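## Task

Scene 1: play the chart. The green button launches the recorder's pen carriage the moment it is pressed; it makes one pass and never pauses. A key pressed all the way down while the carriage travels makes its pen ink the lane matching the key's colour; a half-pressed key might ink too. At the end, each printed box needs ink along its horizontal centre line, and no ink may lie anywhere outside the boxes. On the ruler at the sheet's edge, the pens begin 20 mm ahead of the 0 mark and travel at 8.63 mm/s. Arm bases (metres) and facing (degrees counter-clockwise from +x): arm1 x=+0.65 y=-0.28 z=+0.78 facing +164; arm2 x=+0.30 y=+0.65 z=+0.82 facing -103; arm3 x=-0.65 y=+0.22 z=+0.77 facing -12; arm4 x=-0.22 y=-0.65 z=+0.79 facing +73. A result that holds only because a robot is still keeping it so at the end does not count.

## Robot and tools

Robots: four identical i2rt Big YAM arms named arm1, arm2, arm3, arm4. Each has six revolute joints, a two-finger gripper and a wrist camera that, with joints 1 and 6 at 0 and the hand level and forward, rides on top of the hand looking toward the fingertips. Reach is roughly 1.0 m from the joint1 axis. Joints move at different speeds, so the hand can sweep a wide arc between postures. A fixed room camera, cam_sheet, looks down at the recorder sheet.

Frame: one shared scene frame, origin on the floor, +z up. The hand point is midway between fingertips; its z axis runs along the fingers, its y axis along the opening direction. Base positions and facings are given in each task; joint1 at 0 points the arm along its base facing.

Tool execute_actions: argument actions is a list holding exactly one action (or empty, which only reports state and images). The action is an object keyed by arm name; each arm gets a joints object of absolute joint targets, not offsets. Keys and ranges (radians unless noted; the ± is the tolerance for counting as arrived): joint1_rad -2.879 to 2.879 ±0.045, base yaw, positive counter-clockwise seen from above. joint2_rad 0 to 3.141 ±0.14, shoulder; 0 has the upper arm lying back roughly flat, increasing lifts it up then forward. joint3_rad 0 to 3.019 ±0.09, elbow; 0 is folded, increasing opens. joint4_rad -1.692 to 1.57 ±0.055, hand pitch, positive tips fingers up. joint5_rad -1.57 to 1.57 ±0.03, sideways hand swing, positive toward the arm's right. joint6_rad -2.094 to 2.094 ±0.035, hand roll, positive clockwise viewed from behind. gripper_m 0 to 0.093 ±0.003, fingertip gap in metres. Any subset of joints and arms may be named; motions all begin together and may finish at different times; one action lasts at most 15 s. Omitted joints may keep pushing toward older targets. An unknown key or out-of-range number rejects the whole call and nothing moves. Optional cameras lists image sources (arm1_cam_wrist, arm2_cam_wrist, arm3_cam_wrist, arm4_cam_wrist, cam_sheet, or all); omitted or null means all, [] means none. The pictures line gives the image order.

Tool wait: seconds from 0 to 10; commands nothing new, returns state and images. Tool zoom_image: camera name and region [x0, y0, x1, y1] in pixels of that camera's latest full image, origin top-left, at most 504 by 504. Tool read_manual: returns URDF licence text only. Tool finished_scene: scene number 1 or 2; ends that scene irreversibly and reports success, then gives the next task. Replying with no tool call ends all remaining scenes.

Result lines: joint_positions are measured values. joint_status tells how each commanded joint ended: off_target (resting away from target, maybe still pushing), contact_stop or time_out (target dropped, holds where it stopped; a timed-out joint may keep a nearby target and push on, named in on_its_own), not_followed (a self/inter-arm clearance check withheld the targets, shown with a 'joint command not followed' line and usually a cause; the arm may retry them on later actions; gripper targets still run). on_its_own lists what the call did not command; 'held at' is a target, not a position. To relieve a pushing joint, command its reported position. Tiny target changes may not move a joint. Torque readings include offsets, noise and friction, so treat them loosely. MOTOR HOT appears from 85 °C; at 100 °C an OVER-TEMPERATURE FAULT drops that arm and its joints show limit_stop_at_motor_heat; resend targets after it cools. A reported stop cancels later movement calls in the same reply.

Cameras: calibration is given per camera (K, distortion, T_world_to_cam); room camera may be off by up to about 2.3 degrees and 9 mm; wrist camera poses derive from joint readings and can be less accurate.

Since the carriage starts as soon as the green button is pressed, plan key presses in advance: a box at ruler position p is reached (p + 20)/8.63 s after start in scene 1, and (p - 7)/7.97 s in scene 2. Keys must be fully down across each box's middle and fully released outside boxes.

Avoid: arms squeezing against each other (fails the run) or striking each other; the clearance check ignores fingers, gripper housings and wrist cameras. The arm does not stop on contact and can press hard; press keys and buttons gently and not for long to avoid overheating.

Each tool is called in YAML: its name, and indented under it one key for each argument.

## Session

I'll start by looking at the scene.

execute_actions:
  actions: []

Scene clock: 0.00 s.
Joint torques (N m, as the arm reports them, + toward a larger angle): no reading
Motor temperatures (°C, as the motors report them): arm1=[24 27 24 26 24 25] | arm2=[26 24 25 24 23 23] | arm3=[24 25 24 26 23 24] | arm4=[27 26 25 23 23 24]
arm1.joint_positions: joint1_rad=-0.190 joint2_rad=+0.437 joint3_rad=+1.622 joint4_rad=-1.389 joint5_rad=+0.261 joint6_rad=-0.451 gripper_m=+0.095
arm1.joint_status: not commanded
arm1.hand: x=+0.5992 y=-0.1995 z=+1.4409 quat_wxyz=(-0.367, +0.766, -0.091, -0.520) (m; scene frame)
arm2.joint_positions: joint1_rad=-0.034 joint2_rad=+0.602 joint3_rad=+1.498 joint4_rad=-1.174 joint5_rad=-0.072 joint6_rad=+0.738 gripper_m=+0.095
arm2.joint_status: not commanded
arm2.hand: x=+0.2477 y=+0.4300 z=+1.4533 quat_wxyz=(-0.530, -0.761, -0.244, +0.283) (m; scene frame)
arm3.joint_positions: joint1_rad=+0.386 joint2_rad=+0.510 joint3_rad=+1.430 joint4_rad=-1.270 joint5_rad=-0.260 joint6_rad=+0.746 gripper_m=+0.094
arm3.joint_status: not commanded
arm3.hand: x=-0.4845 y=+0.2923 z=+1.3669 quat_wxyz=(-0.465, -0.157, -0.798, -0.350) (m; scene frame)
arm4.joint_positions: joint1_rad=-0.426 joint2_rad=+0.483 joint3_rad=+1.486 joint4_rad=-1.435 joint5_rad=+0.157 joint6_rad=-0.062 gripper_m=+0.095
arm4.joint_status: not commanded
arm4.hand: x=-0.0942 y=-0.5584 z=+1.3722 quat_wxyz=(-0.516, +0.329, -0.777, -0.146) (m; scene frame)
pictures: arm1_cam_wrist, arm2_cam_wrist, arm3_cam_wrist, arm4_cam_wrist, cam_sheet
Images, in order (width x height): arm1_cam_wrist 504x504, arm2_cam_wrist 504x504, arm3_cam_wrist 504x504, arm4_cam_wrist 504x504, cam_sheet 504x504.

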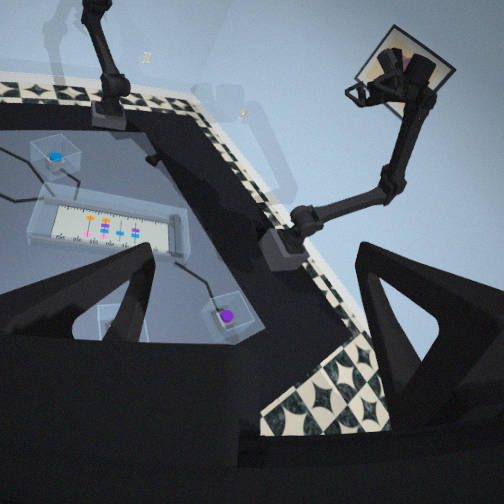

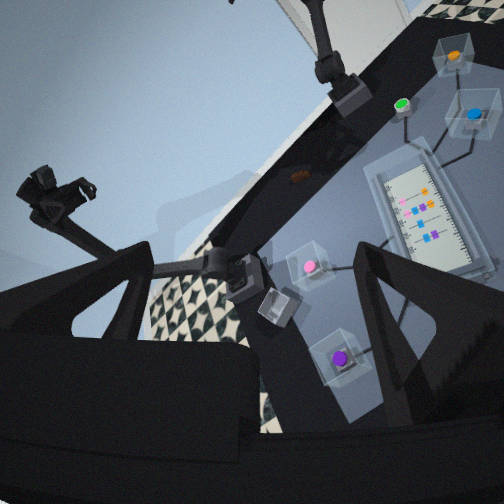

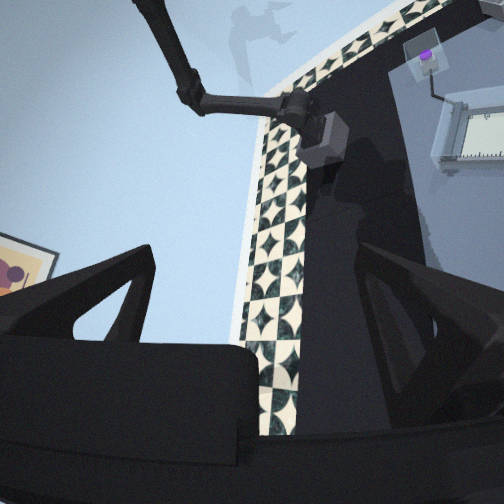

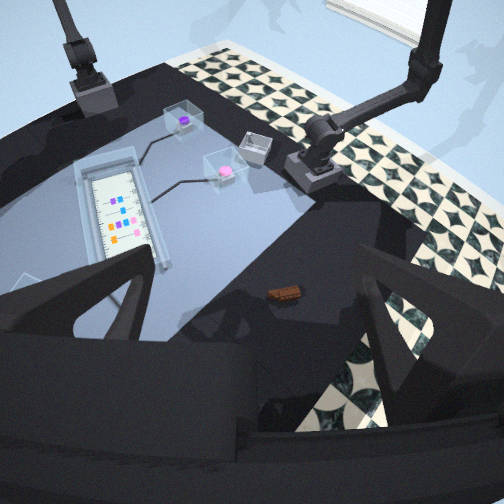

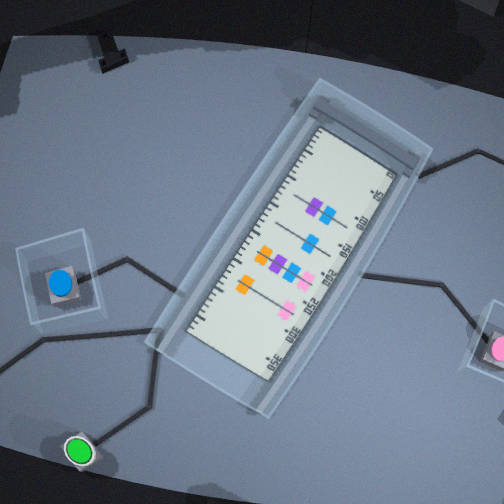

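zoom_image:
  camera: "cam_sheet"
  region: [160, 70, 450, 420]

zoom_image:
  camera: "cam_sheet"
  region: [260, 100, 420, 260]

zoom_image:
  camera: "cam_sheet"
  region: [200, 200, 360, 360]

Region (160, 70, 450, 420) of cam_sheet's 504x504 image, scaled by 1.440, with more detail than that image has; it fills the left 418 columns of this view, and the rest is white.

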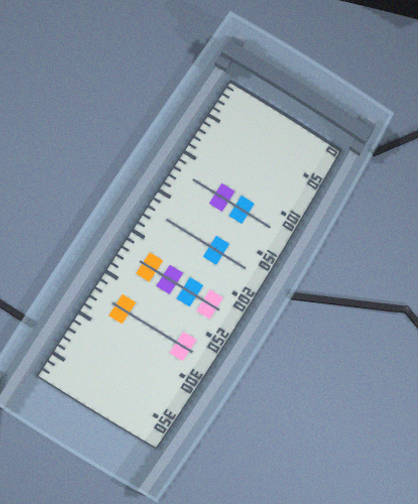

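Region (260, 100, 420, 260) of cam_sheet's 504x504 image, scaled by 3.150, with more detail than that image has.

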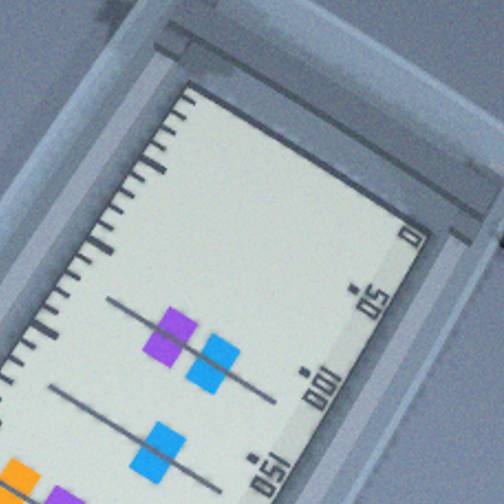

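Region (200, 200, 360, 360) of cam_sheet's 504x504 image, scaled by 3.150, with more detail than that image has.

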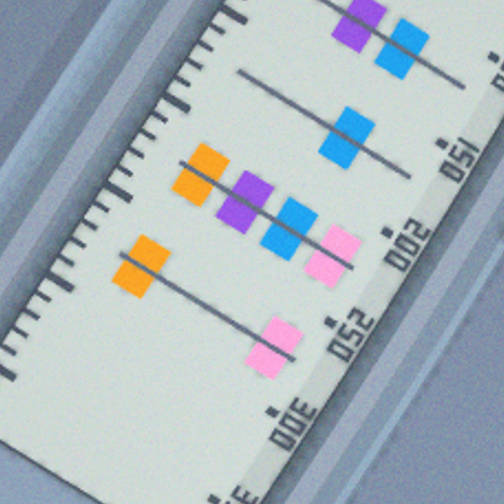

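zoom_image:
  camera: "cam_sheet"
  region: [0, 210, 140, 350]

zoom_image:
  camera: "arm2_cam_wrist"
  region: [250, 220, 410, 400]

zoom_image:
  camera: "arm2_cam_wrist"
  region: [374, 20, 504, 150]

zoom_image:
  camera: "arm4_cam_wrist"
  region: [140, 80, 290, 230]

Region (0, 210, 140, 350) of cam_sheet's 504x504 image, scaled by 3.600, with more detail than that image has.

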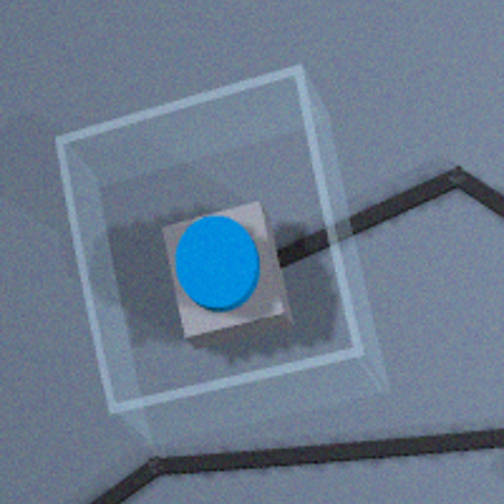

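Region (250, 220, 410, 400) of arm2_cam_wrist's 504x504 image, scaled by 2.800, with more detail than that image has.

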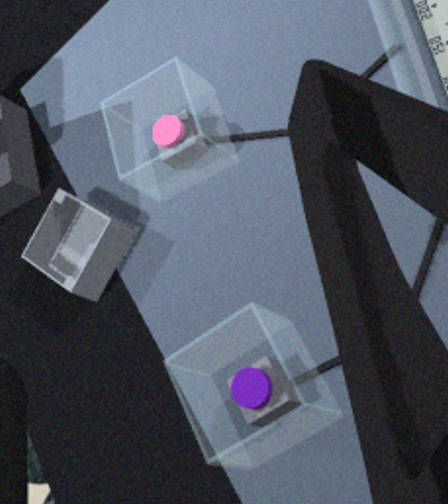

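Region (374, 20, 504, 150) of arm2_cam_wrist's 504x504 image, scaled by 3.877, with more detail than that image has.

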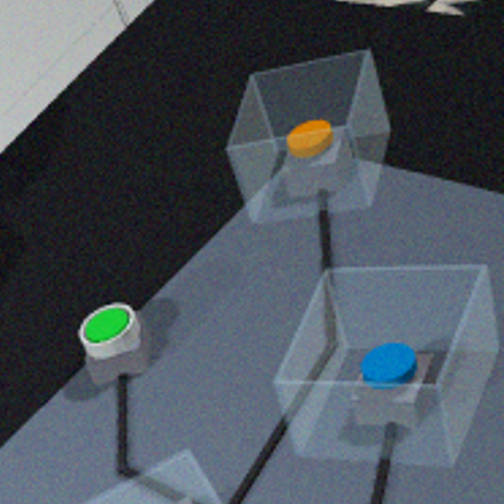

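Region (140, 80, 290, 230) of arm4_cam_wrist's 504x504 image, scaled by 3.360, with more detail than that image has.

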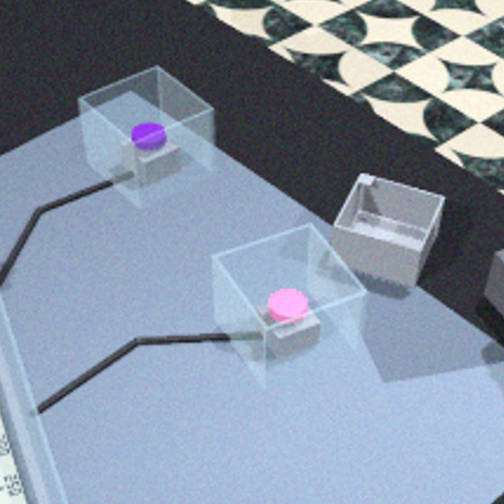

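execute_actions:
  actions:
    - {"arm1":{"joints":{"joint1_rad":-0.267,"joint2_rad":1.30,"joint3_rad":1.002,"joint4_rad":-1.27,"joint5_rad":0,"joint6_rad":0,"gripper_m":0}},"arm2":{"joints":{"joint1_rad":0.554,"joint2_rad":1.57,"joint3_rad":1.189,"joint4_rad":-1.19,"joint5_rad":0,"joint6_rad":0,"gripper_m":0}},"arm3":{"joints":{"joint1_rad":-0.553,"joint2_rad":1.51,"joint3_rad":1.257,"joint4_rad":-1.318,"joint5_rad":0,"joint6_rad":0,"gripper_m":0}},"arm4":{"joints":{"joint1_rad":1.162,"joint2_rad":1.545,"joint3_rad":1.258,"joint4_rad":-1.284,"joint5_rad":0,"joint6_rad":0,"gripper_m":0}}}

Scene clock: 8.60 s.
Joint torques (N m, as the arm reports them, + toward a larger angle): arm1=[-2.46 -7.03  9.31  0.26 -0.19  0.19] | arm2=[ -0.5  -11.33   8.67  -0.38  -0.02  -0.09] | arm3=[  0.1  -13.73   8.98   0.33  -0.04  -0.15] | arm4=[  0.36 -10.2    8.34   0.37  -0.16   0.16]
Motor temperatures (°C, as the motors report them): arm1=[24 27 25 26 24 25] | arm2=[26 24 27 24 23 23] | arm3=[24 25 25 26 23 24] | arm4=[27 26 26 23 23 24]
arm1.joint_positions: joint1_rad=-0.260 joint2_rad=+1.277 joint3_rad=+0.991 joint4_rad=-1.265 joint5_rad=+0.004 joint6_rad=-0.014 gripper_m=+0.001
arm1.joint_status: all done
arm1.hand: x=+0.3530 y=-0.1001 z=+0.9443 quat_wxyz=(-0.002, +0.966, -0.259, -0.013) (m; scene frame)
arm2.joint_positions: joint1_rad=+0.561 joint2_rad=+1.563 joint3_rad=+1.178 joint4_rad=-1.182 joint5_rad=+0.001 joint6_rad=+0.013 gripper_m=+0.001
arm2.joint_status: all done
arm2.hand: x=+0.4442 y=+0.2327 z=+0.9437 quat_wxyz=(-0.005, -0.584, -0.812, -0.003) (m; scene frame)
arm3.joint_positions: joint1_rad=-0.560 joint2_rad=+1.510 joint3_rad=+1.250 joint4_rad=-1.311 joint5_rad=-0.001 joint6_rad=+0.012 gripper_m=+0.000
arm3.joint_status: all done
arm3.hand: x=-0.3390 y=-0.0843 z=+0.9390 quat_wxyz=(-0.004, -0.381, -0.925, -0.004) (m; scene frame)
arm4.joint_positions: joint1_rad=+1.167 joint2_rad=+1.542 joint3_rad=+1.253 joint4_rad=-1.282 joint5_rad=+0.001 joint6_rad=-0.010 gripper_m=+0.001
arm4.joint_status: all done
arm4.hand: x=-0.5567 y=-0.3618 z=+0.9485 quat_wxyz=(+0.004, +0.941, -0.339, -0.007) (m; scene frame)
pictures: arm1_cam_wrist, arm2_cam_wrist, arm3_cam_wrist, arm4_cam_wrist, cam_sheet
camera_calibration (this result's frames):
arm1_cam_wrist: T_world_to_cam=[[0.512185, 0.858809, -0.0106584, -0.0893773], [0.705913, -0.413865, 0.574806, -0.829722], [0.489238, -0.301931, -0.81822, 0.686801], [0, 0, 0, 1]] pos_world=[0.29548, -0.0592684, 1.03793]
arm2_cam_wrist: T_world_to_cam=[[-0.938902, -0.343774, -0.0168317, 0.513785], [-0.289352, 0.761895, 0.579476, -0.591736], [-0.186385, 0.548941, -0.814816, 0.848264], [0, 0, 0, 1]] pos_world=[0.469277, 0.161819, 1.04272]
arm3_cam_wrist: T_world_to_cam=[[-0.71326, -0.700788, -0.0124766, -0.288201], [-0.573907, 0.573718, 0.584362, -0.693333], [-0.402356, 0.423962, -0.811397, 0.785488], [0, 0, 0, 1]] pos_world=[-0.287425, -0.137208, 1.0389]
arm4_cam_wrist: T_world_to_cam=[[0.631816, 0.774723, -0.024757, 0.652401], [0.643634, -0.506575, 0.573687, -0.360812], [0.431907, -0.378399, -0.818701, 1.0059], [0, 0, 0, 1]] pos_world=[-0.614421, -0.307579, 1.04667]
Images, in order (width x height): arm1_cam_wrist 504x504, arm2_cam_wrist 504x504, arm3_cam_wrist 504x504, arm4_cam_wrist 504x504, cam_sheet 504x504.

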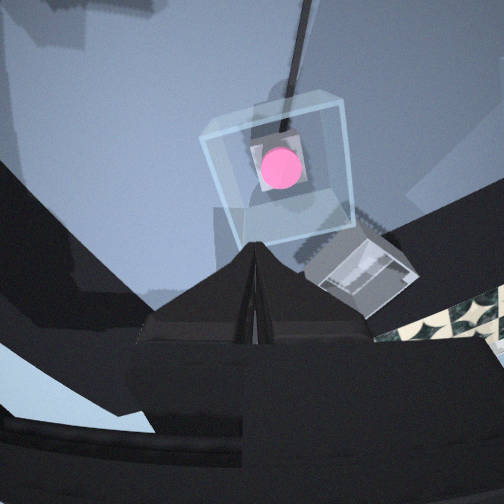

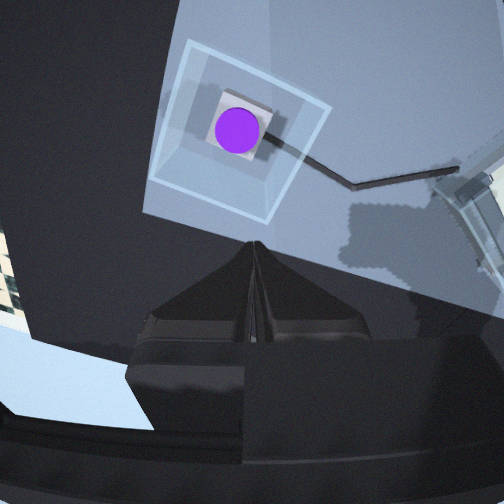

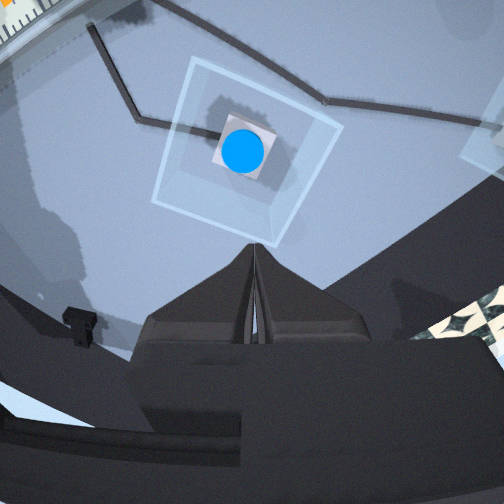

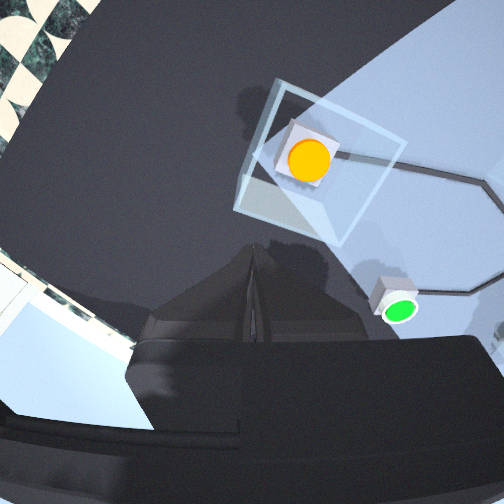

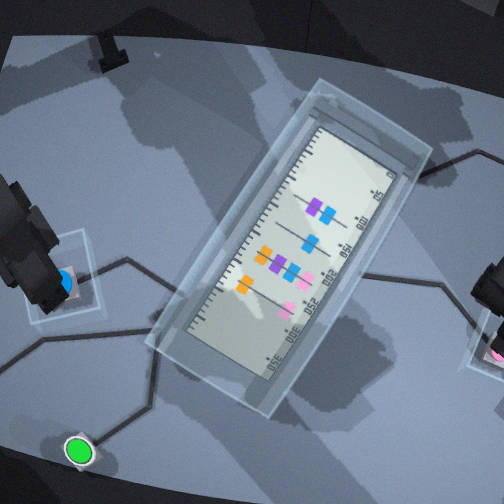

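execute_actions:
  actions:
    - {"arm1":{"joints":{"joint1_rad":-0.333,"joint2_rad":1.39,"joint3_rad":0.88,"joint4_rad":-1.067}},"arm2":{"joints":{"joint1_rad":0.599,"joint2_rad":1.73,"joint3_rad":1.178,"joint4_rad":-1.015}},"arm3":{"joints":{"joint1_rad":-0.529,"joint2_rad":1.60,"joint3_rad":1.17,"joint4_rad":-1.134}},"arm4":{"joints":{"joint1_rad":1.057,"joint2_rad":1.634,"joint3_rad":1.146,"joint4_rad":-1.079}}}
  cameras: ["arm1_cam_wrist","arm2_cam_wrist","arm3_cam_wrist","arm4_cam_wrist"]

Scene clock: 11.93 s.
Joint torques (N m, as the arm reports them, + toward a larger angle): arm1=[-1.95 -9.34  8.02  0.73 -0.15  0.19] | arm2=[  0.16 -14.63   7.69   0.4   -0.01  -0.1 ] | arm3=[  0.04 -15.48   8.31   1.07  -0.03  -0.18] | arm4=[  1.21 -11.48   8.29   0.77  -0.16   0.16]
Motor temperatures (°C, as the motors report them): arm1=[24 27 25 26 24 25] | arm2=[26 24 27 24 23 23] | arm3=[24 25 25 26 23 24] | arm4=[27 26 27 23 23 24]
arm1.joint_positions: joint1_rad=-0.330 joint2_rad=+1.389 joint3_rad=+0.875 joint4_rad=-1.076 joint5_rad=+0.002 joint6_rad=-0.014 gripper_m=+0.001
arm1.joint_status: all done
arm1.hand: x=+0.3658 y=-0.0801 z=+0.8669 quat_wxyz=(+0.004, +0.956, -0.293, +0.005) (m; scene frame)
arm2.joint_positions: joint1_rad=+0.598 joint2_rad=+1.741 joint3_rad=+1.172 joint4_rad=-1.024 joint5_rad=+0.001 joint6_rad=+0.013 gripper_m=+0.001
arm2.joint_status: all done
arm2.hand: x=+0.4705 y=+0.2129 z=+0.8642 quat_wxyz=(+0.005, -0.568, -0.823, -0.010) (m; scene frame)
arm3.joint_positions: joint1_rad=-0.531 joint2_rad=+1.608 joint3_rad=+1.163 joint4_rad=-1.143 joint5_rad=-0.001 joint6_rad=+0.011 gripper_m=+0.000
arm3.joint_status: all done
arm3.hand: x=-0.3235 y=-0.0805 z=+0.8665 quat_wxyz=(+0.005, -0.367, -0.930, -0.007) (m; scene frame)
arm4.joint_positions: joint1_rad=+1.047 joint2_rad=+1.639 joint3_rad=+1.132 joint4_rad=-1.088 joint5_rad=+0.001 joint6_rad=-0.010 gripper_m=+0.001
arm4.joint_status: all done
arm4.hand: x=-0.5200 y=-0.3245 z=+0.8641 quat_wxyz=(+0.009, +0.919, -0.395, +0.004) (m; scene frame)
pictures: arm1_cam_wrist, arm2_cam_wrist, arm3_cam_wrist, arm4_cam_wrist
camera_calibration (this result's frames):
arm1_cam_wrist: T_world_to_cam=[[0.572222, 0.820001, -0.0126575, -0.137295], [0.656899, -0.449055, 0.605667, -0.797606], [0.490964, -0.354891, -0.795617, 0.598806], [0, 0, 0, 1]] pos_world=[0.308518, -0.0330769, 0.957766]
arm2_cam_wrist: T_world_to_cam=[[-0.925446, -0.378491, -0.0171297, 0.53164], [-0.312306, 0.73646, 0.600076, -0.524513], [-0.214508, 0.560688, -0.79976, 0.796986], [0, 0, 0, 1]] pos_world=[0.499155, 0.140644, 0.961252]
arm3_cam_wrist: T_world_to_cam=[[-0.692141, -0.721663, -0.0119441, -0.270687], [-0.582893, 0.549136, 0.598904, -0.661742], [-0.425648, 0.421488, -0.800732, 0.71424], [0, 0, 0, 1]] pos_world=[-0.269064, -0.133003, 0.965001]
arm4_cam_wrist: T_world_to_cam=[[0.720326, 0.693133, -0.0264058, 0.619282], [0.568793, -0.568463, 0.594412, -0.394005], [0.396995, -0.44319, -0.803727, 0.882865], [0, 0, 0, 1]] pos_world=[-0.572471, -0.261946, 0.960136]
Images, in order (width x height): arm1_cam_wrist 504x504, arm2_cam_wrist 504x504, arm3_cam_wrist 504x504, arm4_cam_wrist 504x504.

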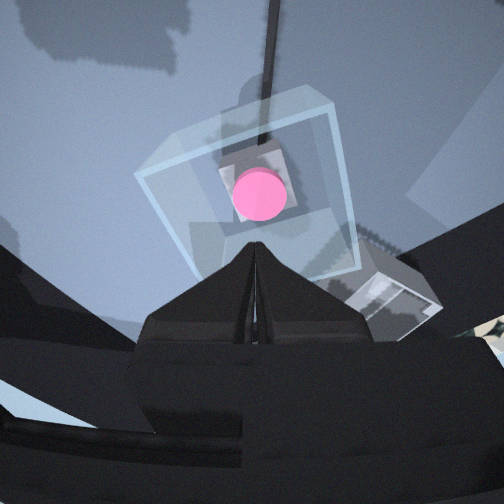

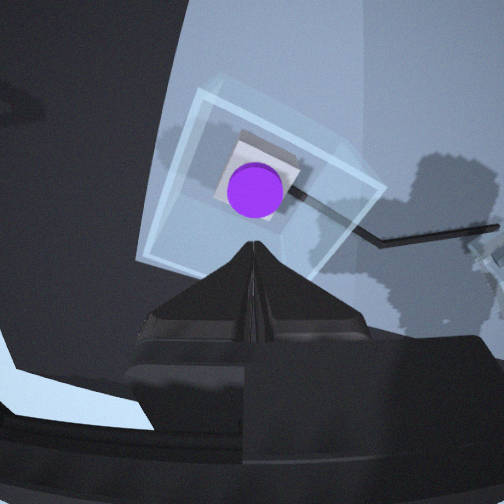

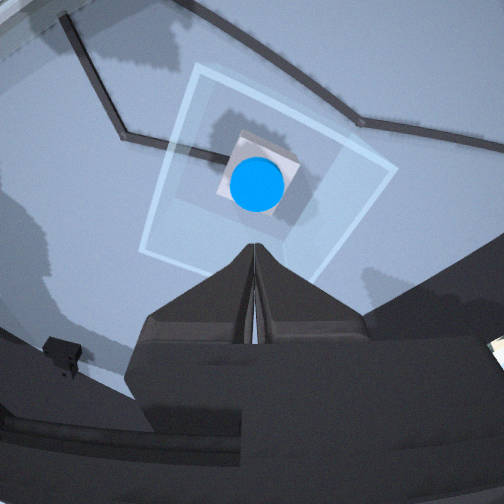

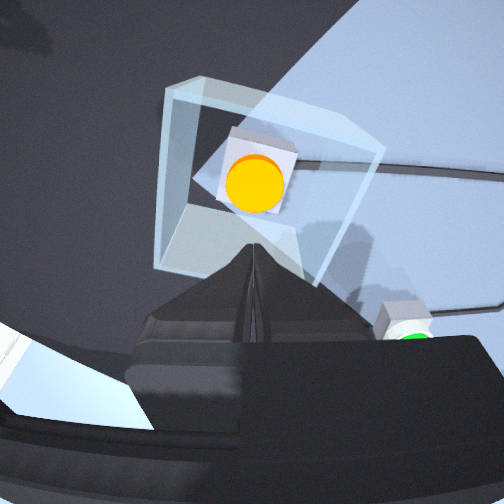

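execute_actions:
  actions:
    - {"arm1":{"joints":{"joint1_rad":-0.342,"joint2_rad":1.447,"joint3_rad":0.795,"joint4_rad":-0.902}},"arm2":{"joints":{"joint2_rad":1.79,"joint3_rad":1.121,"joint4_rad":-0.876}},"arm3":{"joints":{"joint2_rad":1.655,"joint3_rad":1.101,"joint4_rad":-0.993}},"arm4":{"joints":{"joint1_rad":1.047,"joint2_rad":1.69,"joint3_rad":1.083,"joint4_rad":-0.937}}}
  cameras: ["arm1_cam_wrist","arm2_cam_wrist","arm3_cam_wrist","arm4_cam_wrist"]

Scene clock: 14.33 s.
Joint torques (N m, as the arm reports them, + toward a larger angle): arm1=[-2.53 -8.32  7.29  0.89 -0.12  0.19] | arm2=[  0.13 -13.25   7.01   0.54  -0.02  -0.1 ] | arm3=[  0.05 -14.98   7.76   1.17  -0.05  -0.15] | arm4=[  0.51 -10.72   7.28   0.87  -0.15   0.16]
Motor temperatures (°C, as the motors report them): arm1=[24 27 26 26 24 25] | arm2=[26 24 27 24 23 23] | arm3=[24 25 25 26 23 24] | arm4=[27 26 27 23 23 24]
arm1.joint_positions: joint1_rad=-0.330 joint2_rad=+1.435 joint3_rad=+0.794 joint4_rad=-0.911 joint5_rad=+0.002 joint6_rad=-0.014 gripper_m=+0.001
arm1.joint_status: all done
arm1.hand: x=+0.3649 y=-0.0798 z=+0.8259 quat_wxyz=(-0.001, +0.956, -0.293, -0.013) (m; scene frame)
arm2.joint_positions: joint1_rad=+0.598 joint2_rad=+1.782 joint3_rad=+1.121 joint4_rad=-0.886 joint5_rad=+0.001 joint6_rad=+0.013 gripper_m=+0.001
arm2.joint_status: all done
arm2.hand: x=+0.4730 y=+0.2076 z=+0.8295 quat_wxyz=(-0.014, -0.569, -0.823, +0.003) (m; scene frame)
arm3.joint_positions: joint1_rad=-0.531 joint2_rad=+1.650 joint3_rad=+1.098 joint4_rad=-1.002 joint5_rad=-0.001 joint6_rad=+0.011 gripper_m=+0.000
arm3.joint_status: all done
arm3.hand: x=-0.3197 y=-0.0835 z=+0.8270 quat_wxyz=(-0.011, -0.367, -0.930, -0.001) (m; scene frame)
arm4.joint_positions: joint1_rad=+1.047 joint2_rad=+1.679 joint3_rad=+1.077 joint4_rad=-0.947 joint5_rad=+0.001 joint6_rad=-0.010 gripper_m=+0.001
arm4.joint_status: all done
arm4.hand: x=-0.5254 y=-0.3194 z=+0.8292 quat_wxyz=(+0.000, +0.918, -0.395, -0.017) (m; scene frame)
pictures: arm1_cam_wrist, arm2_cam_wrist, arm3_cam_wrist, arm4_cam_wrist
camera_calibration (this result's frames):
arm1_cam_wrist: T_world_to_cam=[[0.572053, 0.820119, -0.0126599, -0.137448], [0.674888, -0.461866, 0.575505, -0.754768], [0.466136, -0.337763, -0.8177, 0.595405], [0, 0, 0, 1]] pos_world=[0.310471, -0.0347723, 0.919495]
arm2_cam_wrist: T_world_to_cam=[[-0.92536, -0.378732, -0.0164811, 0.530824], [-0.321652, 0.761402, 0.562856, -0.468937], [-0.200623, 0.526146, -0.82639, 0.795452], [0, 0, 0, 1]] pos_world=[0.499955, 0.139565, 0.930047]
arm3_cam_wrist: T_world_to_cam=[[-0.69205, -0.721737, -0.0127431, -0.270009], [-0.597539, 0.562878, 0.571066, -0.614748], [-0.404987, 0.402821, -0.820805, 0.707192], [0, 0, 0, 1]] pos_world=[-0.267792, -0.13372, 0.928088]
arm4_cam_wrist: T_world_to_cam=[[0.719945, 0.69356, -0.0255712, 0.617948], [0.586508, -0.588295, 0.556702, -0.333068], [0.371063, -0.415792, -0.830319, 0.876456], [0, 0, 0, 1]] pos_world=[-0.574761, -0.260102, 0.928959]
Images, in order (width x height): arm1_cam_wrist 504x504, arm2_cam_wrist 504x504, arm3_cam_wrist 504x504, arm4_cam_wrist 504x504.

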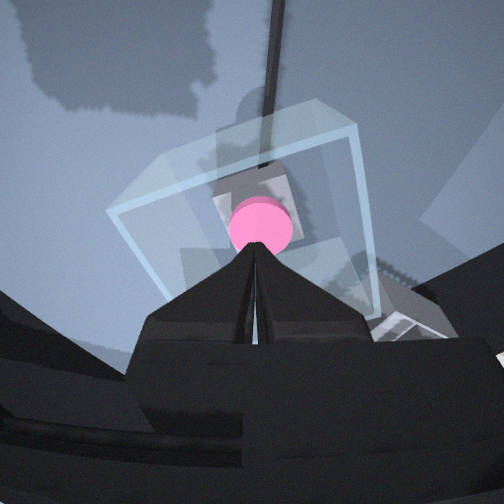

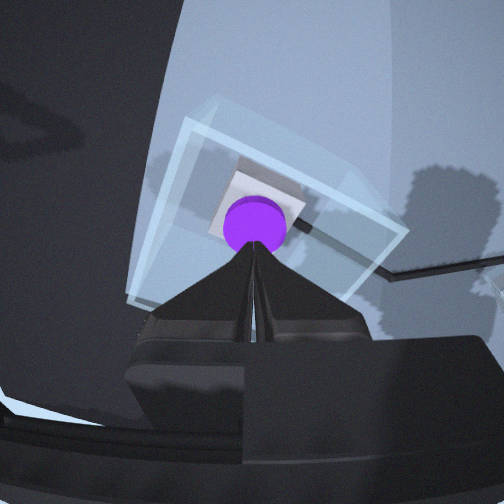

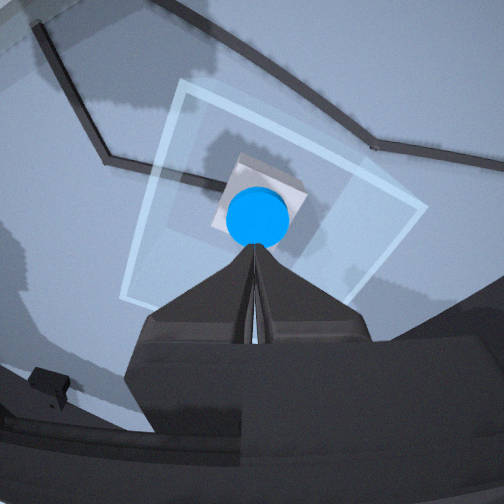

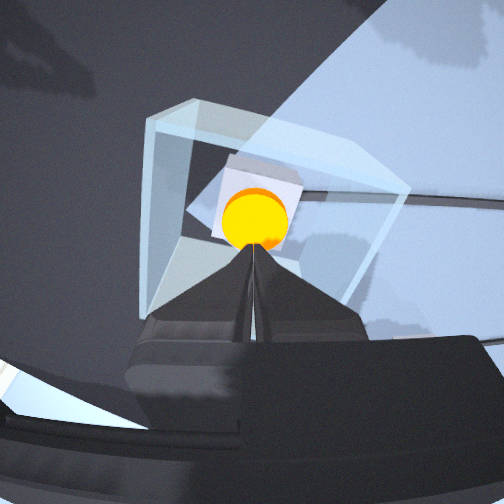

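execute_actions:
  actions:
    - {"arm1":{"joints":{"joint2_rad":1.52}},"arm2":{"joints":{"joint2_rad":1.85}},"arm3":{"joints":{"joint2_rad":1.715}},"arm4":{"joints":{"joint2_rad":1.75}}}
  cameras: ["arm1_cam_wrist","arm2_cam_wrist","arm3_cam_wrist","arm4_cam_wrist"]

Scene clock: 16.90 s.
Joint torques (N m, as the arm reports them, + toward a larger angle): arm1=[-2.6  -9.07  6.73  0.59 -0.14  0.17] | arm2=[  0.14 -13.44   6.6    0.35  -0.02  -0.1 ] | arm3=[ -0.09 -15.08   7.43   0.94  -0.03  -0.17] | arm4=[  0.6  -10.94   6.89   0.7   -0.16   0.16]
Motor temperatures (°C, as the motors report them): arm1=[24 27 26 26 24 25] | arm2=[26 24 27 24 23 23] | arm3=[24 25 25 26 23 24] | arm4=[27 26 27 23 23 24]
arm1.joint_positions: joint1_rad=-0.330 joint2_rad=+1.507 joint3_rad=+0.794 joint4_rad=-0.910 joint5_rad=+0.002 joint6_rad=-0.014 gripper_m=+0.001
arm1.joint_status: all done
arm1.hand: x=+0.3704 y=-0.0838 z=+0.8028 quat_wxyz=(+0.009, +0.956, -0.293, +0.021) (m; scene frame)
arm2.joint_positions: joint1_rad=+0.598 joint2_rad=+1.843 joint3_rad=+1.121 joint4_rad=-0.884 joint5_rad=+0.001 joint6_rad=+0.013 gripper_m=+0.001
arm2.joint_status: all done
arm2.hand: x=+0.4704 y=+0.2150 z=+0.8024 quat_wxyz=(+0.011, -0.568, -0.823, -0.014) (m; scene frame)
arm3.joint_positions: joint1_rad=-0.531 joint2_rad=+1.708 joint3_rad=+1.098 joint4_rad=-1.001 joint5_rad=-0.001 joint6_rad=+0.011 gripper_m=+0.000
arm3.joint_status: all done
arm3.hand: x=-0.3229 y=-0.0802 z=+0.8024 quat_wxyz=(+0.015, -0.367, -0.930, -0.011) (m; scene frame)
arm4.joint_positions: joint1_rad=+1.047 joint2_rad=+1.739 joint3_rad=+1.077 joint4_rad=-0.946 joint5_rad=+0.001 joint6_rad=-0.010 gripper_m=+0.001
arm4.joint_status: all done
arm4.hand: x=-0.5218 y=-0.3239 z=+0.8038 quat_wxyz=(+0.012, +0.919, -0.395, +0.010) (m; scene frame)
pictures: arm1_cam_wrist, arm2_cam_wrist, arm3_cam_wrist, arm4_cam_wrist
camera_calibration (this result's frames):
arm1_cam_wrist: T_world_to_cam=[[0.572371, 0.819897, -0.012649, -0.13772], [0.640358, -0.437293, 0.63144, -0.777087], [0.512185, -0.369518, -0.775322, 0.518843], [0, 0, 0, 1]] pos_world=[0.310698, -0.0351761, 0.891212]
arm2_cam_wrist: T_world_to_cam=[[-0.925473, -0.378418, -0.0173113, 0.531447], [-0.309544, 0.729108, 0.610396, -0.497102], [-0.218363, 0.570264, -0.791907, 0.7398], [0, 0, 0, 1]] pos_world=[0.49951, 0.141669, 0.898482]
arm3_cam_wrist: T_world_to_cam=[[-0.69219, -0.721625, -0.0114273, -0.271301], [-0.573082, 0.539943, 0.616472, -0.634779], [-0.438692, 0.433264, -0.787294, 0.649038], [0, 0, 0, 1]] pos_world=[-0.266845, -0.134237, 0.899207]
arm4_cam_wrist: T_world_to_cam=[[0.720431, 0.693015, -0.0266221, 0.618672], [0.563909, -0.563008, 0.604176, -0.365491], [0.403715, -0.45028, -0.796406, 0.830759], [0, 0, 0, 1]] pos_world=[-0.574996, -0.26045, 0.898912]
Images, in order (width x height): arm1_cam_wrist 504x504, arm2_cam_wrist 504x504, arm3_cam_wrist 504x504, arm4_cam_wrist 504x504.

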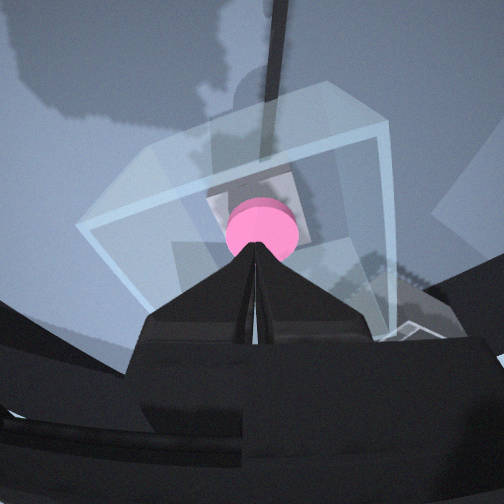

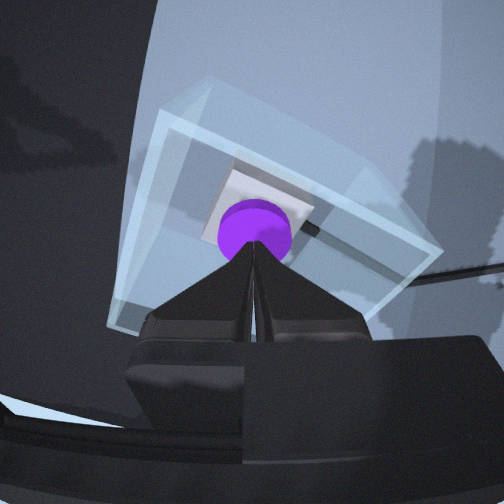

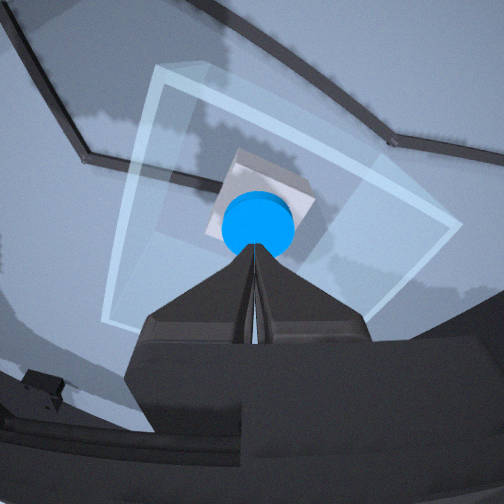

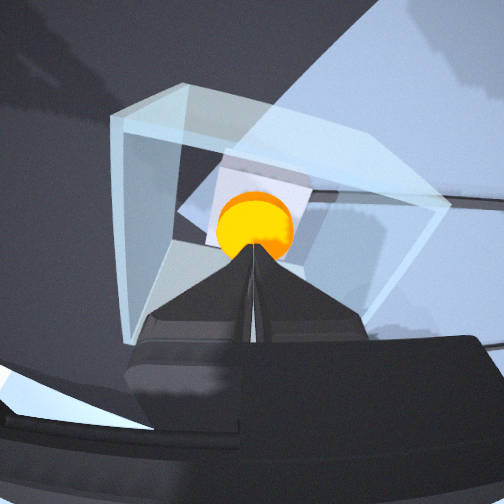

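execute_actions:
  actions:
    - {"arm1":{"joints":{"joint2_rad":1.585}},"arm2":{"joints":{"joint2_rad":1.898}},"arm3":{"joints":{"joint2_rad":1.765}},"arm4":{"joints":{"joint2_rad":1.80}}}

Scene clock: 18.13 s.
Joint torques (N m, as the arm reports them, + toward a larger angle): arm1=[-2.56 -9.28  6.33  0.52 -0.14  0.18] | arm2=[  0.16 -13.46   6.26   0.25  -0.02  -0.1 ] | arm3=[ -0.23 -15.25   6.95   0.88  -0.06  -0.16] | arm4=[  0.46 -10.87   6.69   0.62  -0.17   0.16]
Motor temperatures (°C, as the motors report them): arm1=[24 27 26 26 24 25] | arm2=[26 24 27 24 23 23] | arm3=[24 25 25 26 23 24] | arm4=[27 26 27 23 23 24]
arm1.joint_positions: joint1_rad=-0.330 joint2_rad=+1.570 joint3_rad=+0.794 joint4_rad=-0.910 joint5_rad=+0.002 joint6_rad=-0.014 gripper_m=+0.001
arm1.joint_status: all done
arm1.hand: x=+0.3766 y=-0.0883 z=+0.7827 quat_wxyz=(+0.019, +0.955, -0.293, +0.051) (m; scene frame)
arm2.joint_positions: joint1_rad=+0.598 joint2_rad=+1.887 joint3_rad=+1.121 joint4_rad=-0.884 joint5_rad=+0.001 joint6_rad=+0.013 gripper_m=+0.001
arm2.joint_status: all done
arm2.hand: x=+0.4680 y=+0.2217 z=+0.7830 quat_wxyz=(+0.029, -0.568, -0.822, -0.026) (m; scene frame)
arm3.joint_positions: joint1_rad=-0.531 joint2_rad=+1.755 joint3_rad=+1.098 joint4_rad=-1.000 joint5_rad=-0.001 joint6_rad=+0.011 gripper_m=+0.000
arm3.joint_status: all done
arm3.hand: x=-0.3265 y=-0.0768 z=+0.7825 quat_wxyz=(+0.037, -0.367, -0.929, -0.019) (m; scene frame)
arm4.joint_positions: joint1_rad=+1.047 joint2_rad=+1.784 joint3_rad=+1.077 joint4_rad=-0.945 joint5_rad=+0.001 joint6_rad=-0.010 gripper_m=+0.001
arm4.joint_status: all done
arm4.hand: x=-0.5182 y=-0.3281 z=+0.7849 quat_wxyz=(+0.021, +0.918, -0.395, +0.030) (m; scene frame)
pictures: arm1_cam_wrist, arm2_cam_wrist, arm3_cam_wrist, arm4_cam_wrist, cam_sheet
camera_calibration (this result's frames):
arm1_cam_wrist: T_world_to_cam=[[0.572655, 0.819699, -0.0126161, -0.137984], [0.606715, -0.413411, 0.678961, -0.792704], [0.551329, -0.396465, -0.734066, 0.449094], [0, 0, 0, 1]] pos_world=[0.312364, -0.0365566, 0.866139]
arm2_cam_wrist: T_world_to_cam=[[-0.925569, -0.378154, -0.0179177, 0.531888], [-0.299834, 0.703334, 0.644531, -0.516395], [-0.23113, 0.601931, -0.764368, 0.697537], [0, 0, 0, 1]] pos_world=[0.498688, 0.144465, 0.875538]
arm3_cam_wrist: T_world_to_cam=[[-0.692264, -0.721571, -0.0103275, -0.272347], [-0.551336, 0.519601, 0.65272, -0.649264], [-0.465617, 0.457548, -0.757529, 0.600102], [0, 0, 0, 1]] pos_world=[-0.267081, -0.133735, 0.87557]
arm4_cam_wrist: T_world_to_cam=[[0.720831, 0.692569, -0.0273959, 0.61919], [0.545364, -0.542338, 0.639099, -0.388647], [0.427762, -0.475623, -0.768637, 0.794694], [0, 0, 0, 1]] pos_world=[-0.574317, -0.261635, 0.876178]
Images, in order (width x height): arm1_cam_wrist 504x504, arm2_cam_wrist 504x504, arm3_cam_wrist 504x504, arm4_cam_wrist 504x504, cam_sheet 504x504.

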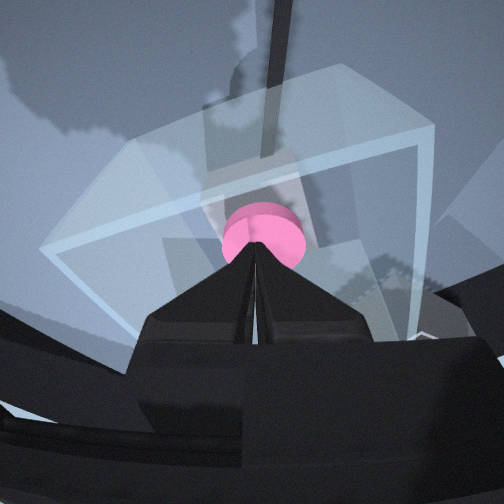

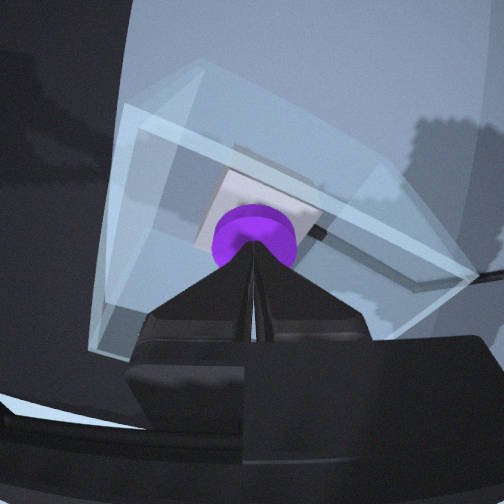

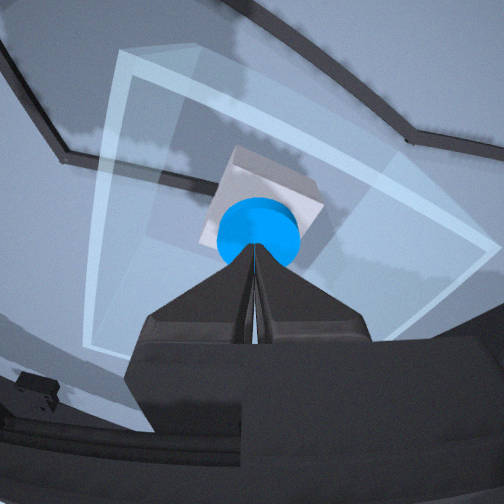

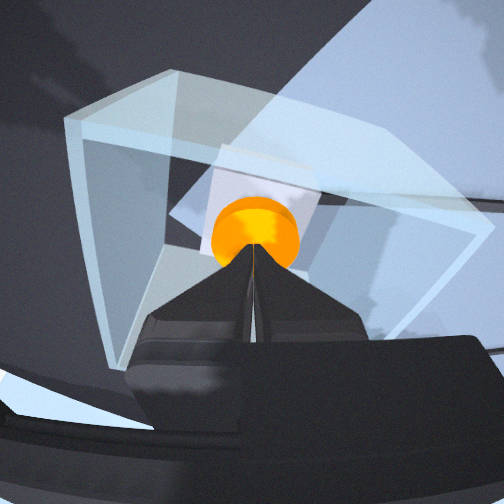

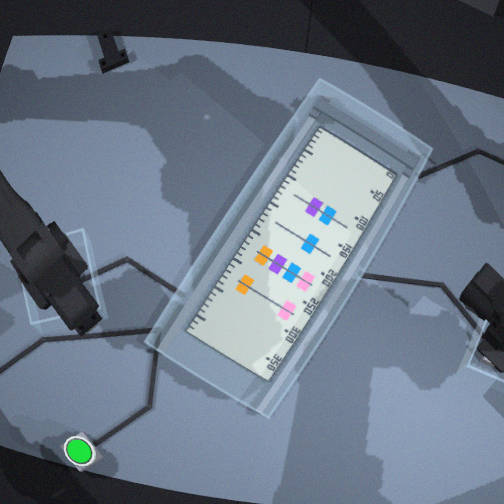

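execute_actions:
  actions:
    - {"arm1":{"joints":{"joint2_rad":1.633}},"arm2":{"joints":{"joint2_rad":1.933}},"arm3":{"joints":{"joint2_rad":1.80}},"arm4":{"joints":{"joint2_rad":1.835}}}
  cameras: ["arm1_cam_wrist","arm2_cam_wrist","arm3_cam_wrist","arm4_cam_wrist"]

Scene clock: 19.00 s.
Joint torques (N m, as the arm reports them, + toward a larger angle): arm1=[-2.82 -8.29  6.15  0.26 -0.12  0.18] | arm2=[  0.16 -11.85   6.2    0.07  -0.02  -0.1 ] | arm3=[ -0.14 -14.25   6.89   0.76  -0.02  -0.16] | arm4=[ 0.55 -9.18  6.63  0.49 -0.16  0.15]
Motor temperatures (°C, as the motors report them): arm1=[24 27 26 26 24 25] | arm2=[26 24 27 24 23 23] | arm3=[24 25 25 26 23 24] | arm4=[27 26 27 23 23 24]
arm1.joint_positions: joint1_rad=-0.330 joint2_rad=+1.603 joint3_rad=+0.794 joint4_rad=-0.907 joint5_rad=+0.002 joint6_rad=-0.014 gripper_m=+0.001
arm1.joint_status: all done
arm1.hand: x=+0.3797 y=-0.0905 z=+0.7722 quat_wxyz=(+0.024, +0.954, -0.292, +0.065) (m; scene frame)
arm2.joint_positions: joint1_rad=+0.598 joint2_rad=+1.901 joint3_rad=+1.121 joint4_rad=-0.881 joint5_rad=+0.001 joint6_rad=+0.013 gripper_m=+0.001
arm2.joint_status: all done
arm2.hand: x=+0.4675 y=+0.2233 z=+0.7768 quat_wxyz=(+0.034, -0.568, -0.822, -0.029) (m; scene frame)
arm3.joint_positions: joint1_rad=-0.531 joint2_rad=+1.779 joint3_rad=+1.098 joint4_rad=-0.999 joint5_rad=-0.001 joint6_rad=+0.011 gripper_m=+0.000
arm3.joint_status: all done
arm3.hand: x=-0.3283 y=-0.0750 z=+0.7726 quat_wxyz=(+0.047, -0.367, -0.929, -0.023) (m; scene frame)
arm4.joint_positions: joint1_rad=+1.047 joint2_rad=+1.793 joint3_rad=+1.077 joint4_rad=-0.941 joint5_rad=+0.001 joint6_rad=-0.010 gripper_m=+0.001
arm4.joint_status: all done
arm4.hand: x=-0.5180 y=-0.3284 z=+0.7808 quat_wxyz=(+0.022, +0.918, -0.395, +0.033) (m; scene frame)
pictures: arm1_cam_wrist, arm2_cam_wrist, arm3_cam_wrist, arm4_cam_wrist
camera_calibration (this result's frames):
arm1_cam_wrist: T_world_to_cam=[[0.572792, 0.819604, -0.0125923, -0.138124], [0.589532, -0.401232, 0.701045, -0.797791], [0.569527, -0.408977, -0.713005, 0.414457], [0, 0, 0, 1]] pos_world=[0.313395, -0.0373893, 0.853059]
arm2_cam_wrist: T_world_to_cam=[[-0.925595, -0.378084, -0.0180687, 0.531983], [-0.297298, 0.696617, 0.652946, -0.519892], [-0.234282, 0.609735, -0.757189, 0.685827], [0, 0, 0, 1]] pos_world=[0.498515, 0.145127, 0.868375]
arm3_cam_wrist: T_world_to_cam=[[-0.692285, -0.721557, -0.00980766, -0.272828], [-0.540649, 0.509619, 0.669319, -0.65478], [-0.477953, 0.468662, -0.742911, 0.576466], [0, 0, 0, 1]] pos_world=[-0.267357, -0.13334, 0.863843]
arm4_cam_wrist: T_world_to_cam=[[0.720884, 0.69251, -0.0274932, 0.619224], [0.542909, -0.539607, 0.643486, -0.390128], [0.430785, -0.478805, -0.764964, 0.789], [0, 0, 0, 1]] pos_world=[-0.574474, -0.261557, 0.871623]
Images, in order (width x height): arm1_cam_wrist 504x504, arm2_cam_wrist 504x504, arm3_cam_wrist 504x504, arm4_cam_wrist 504x504.

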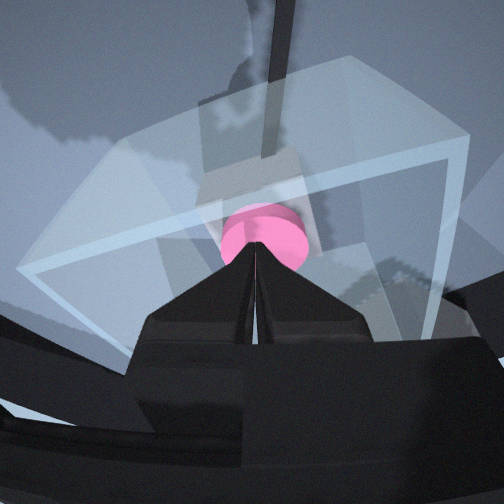

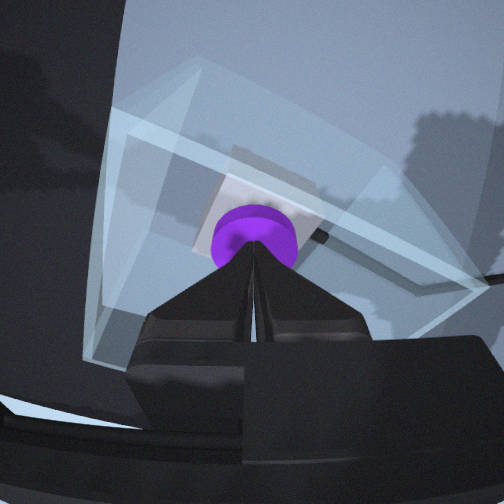

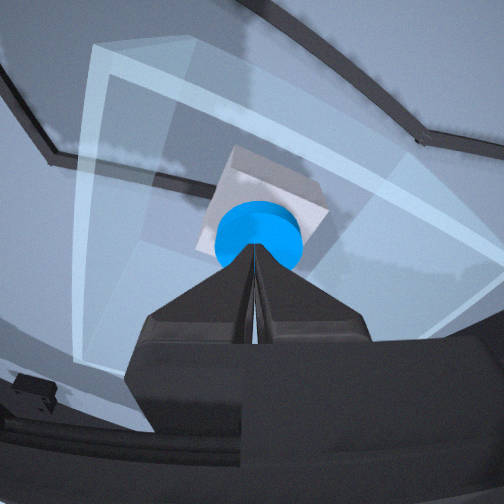

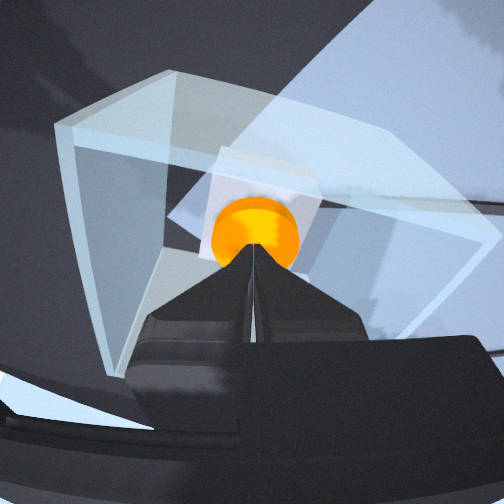

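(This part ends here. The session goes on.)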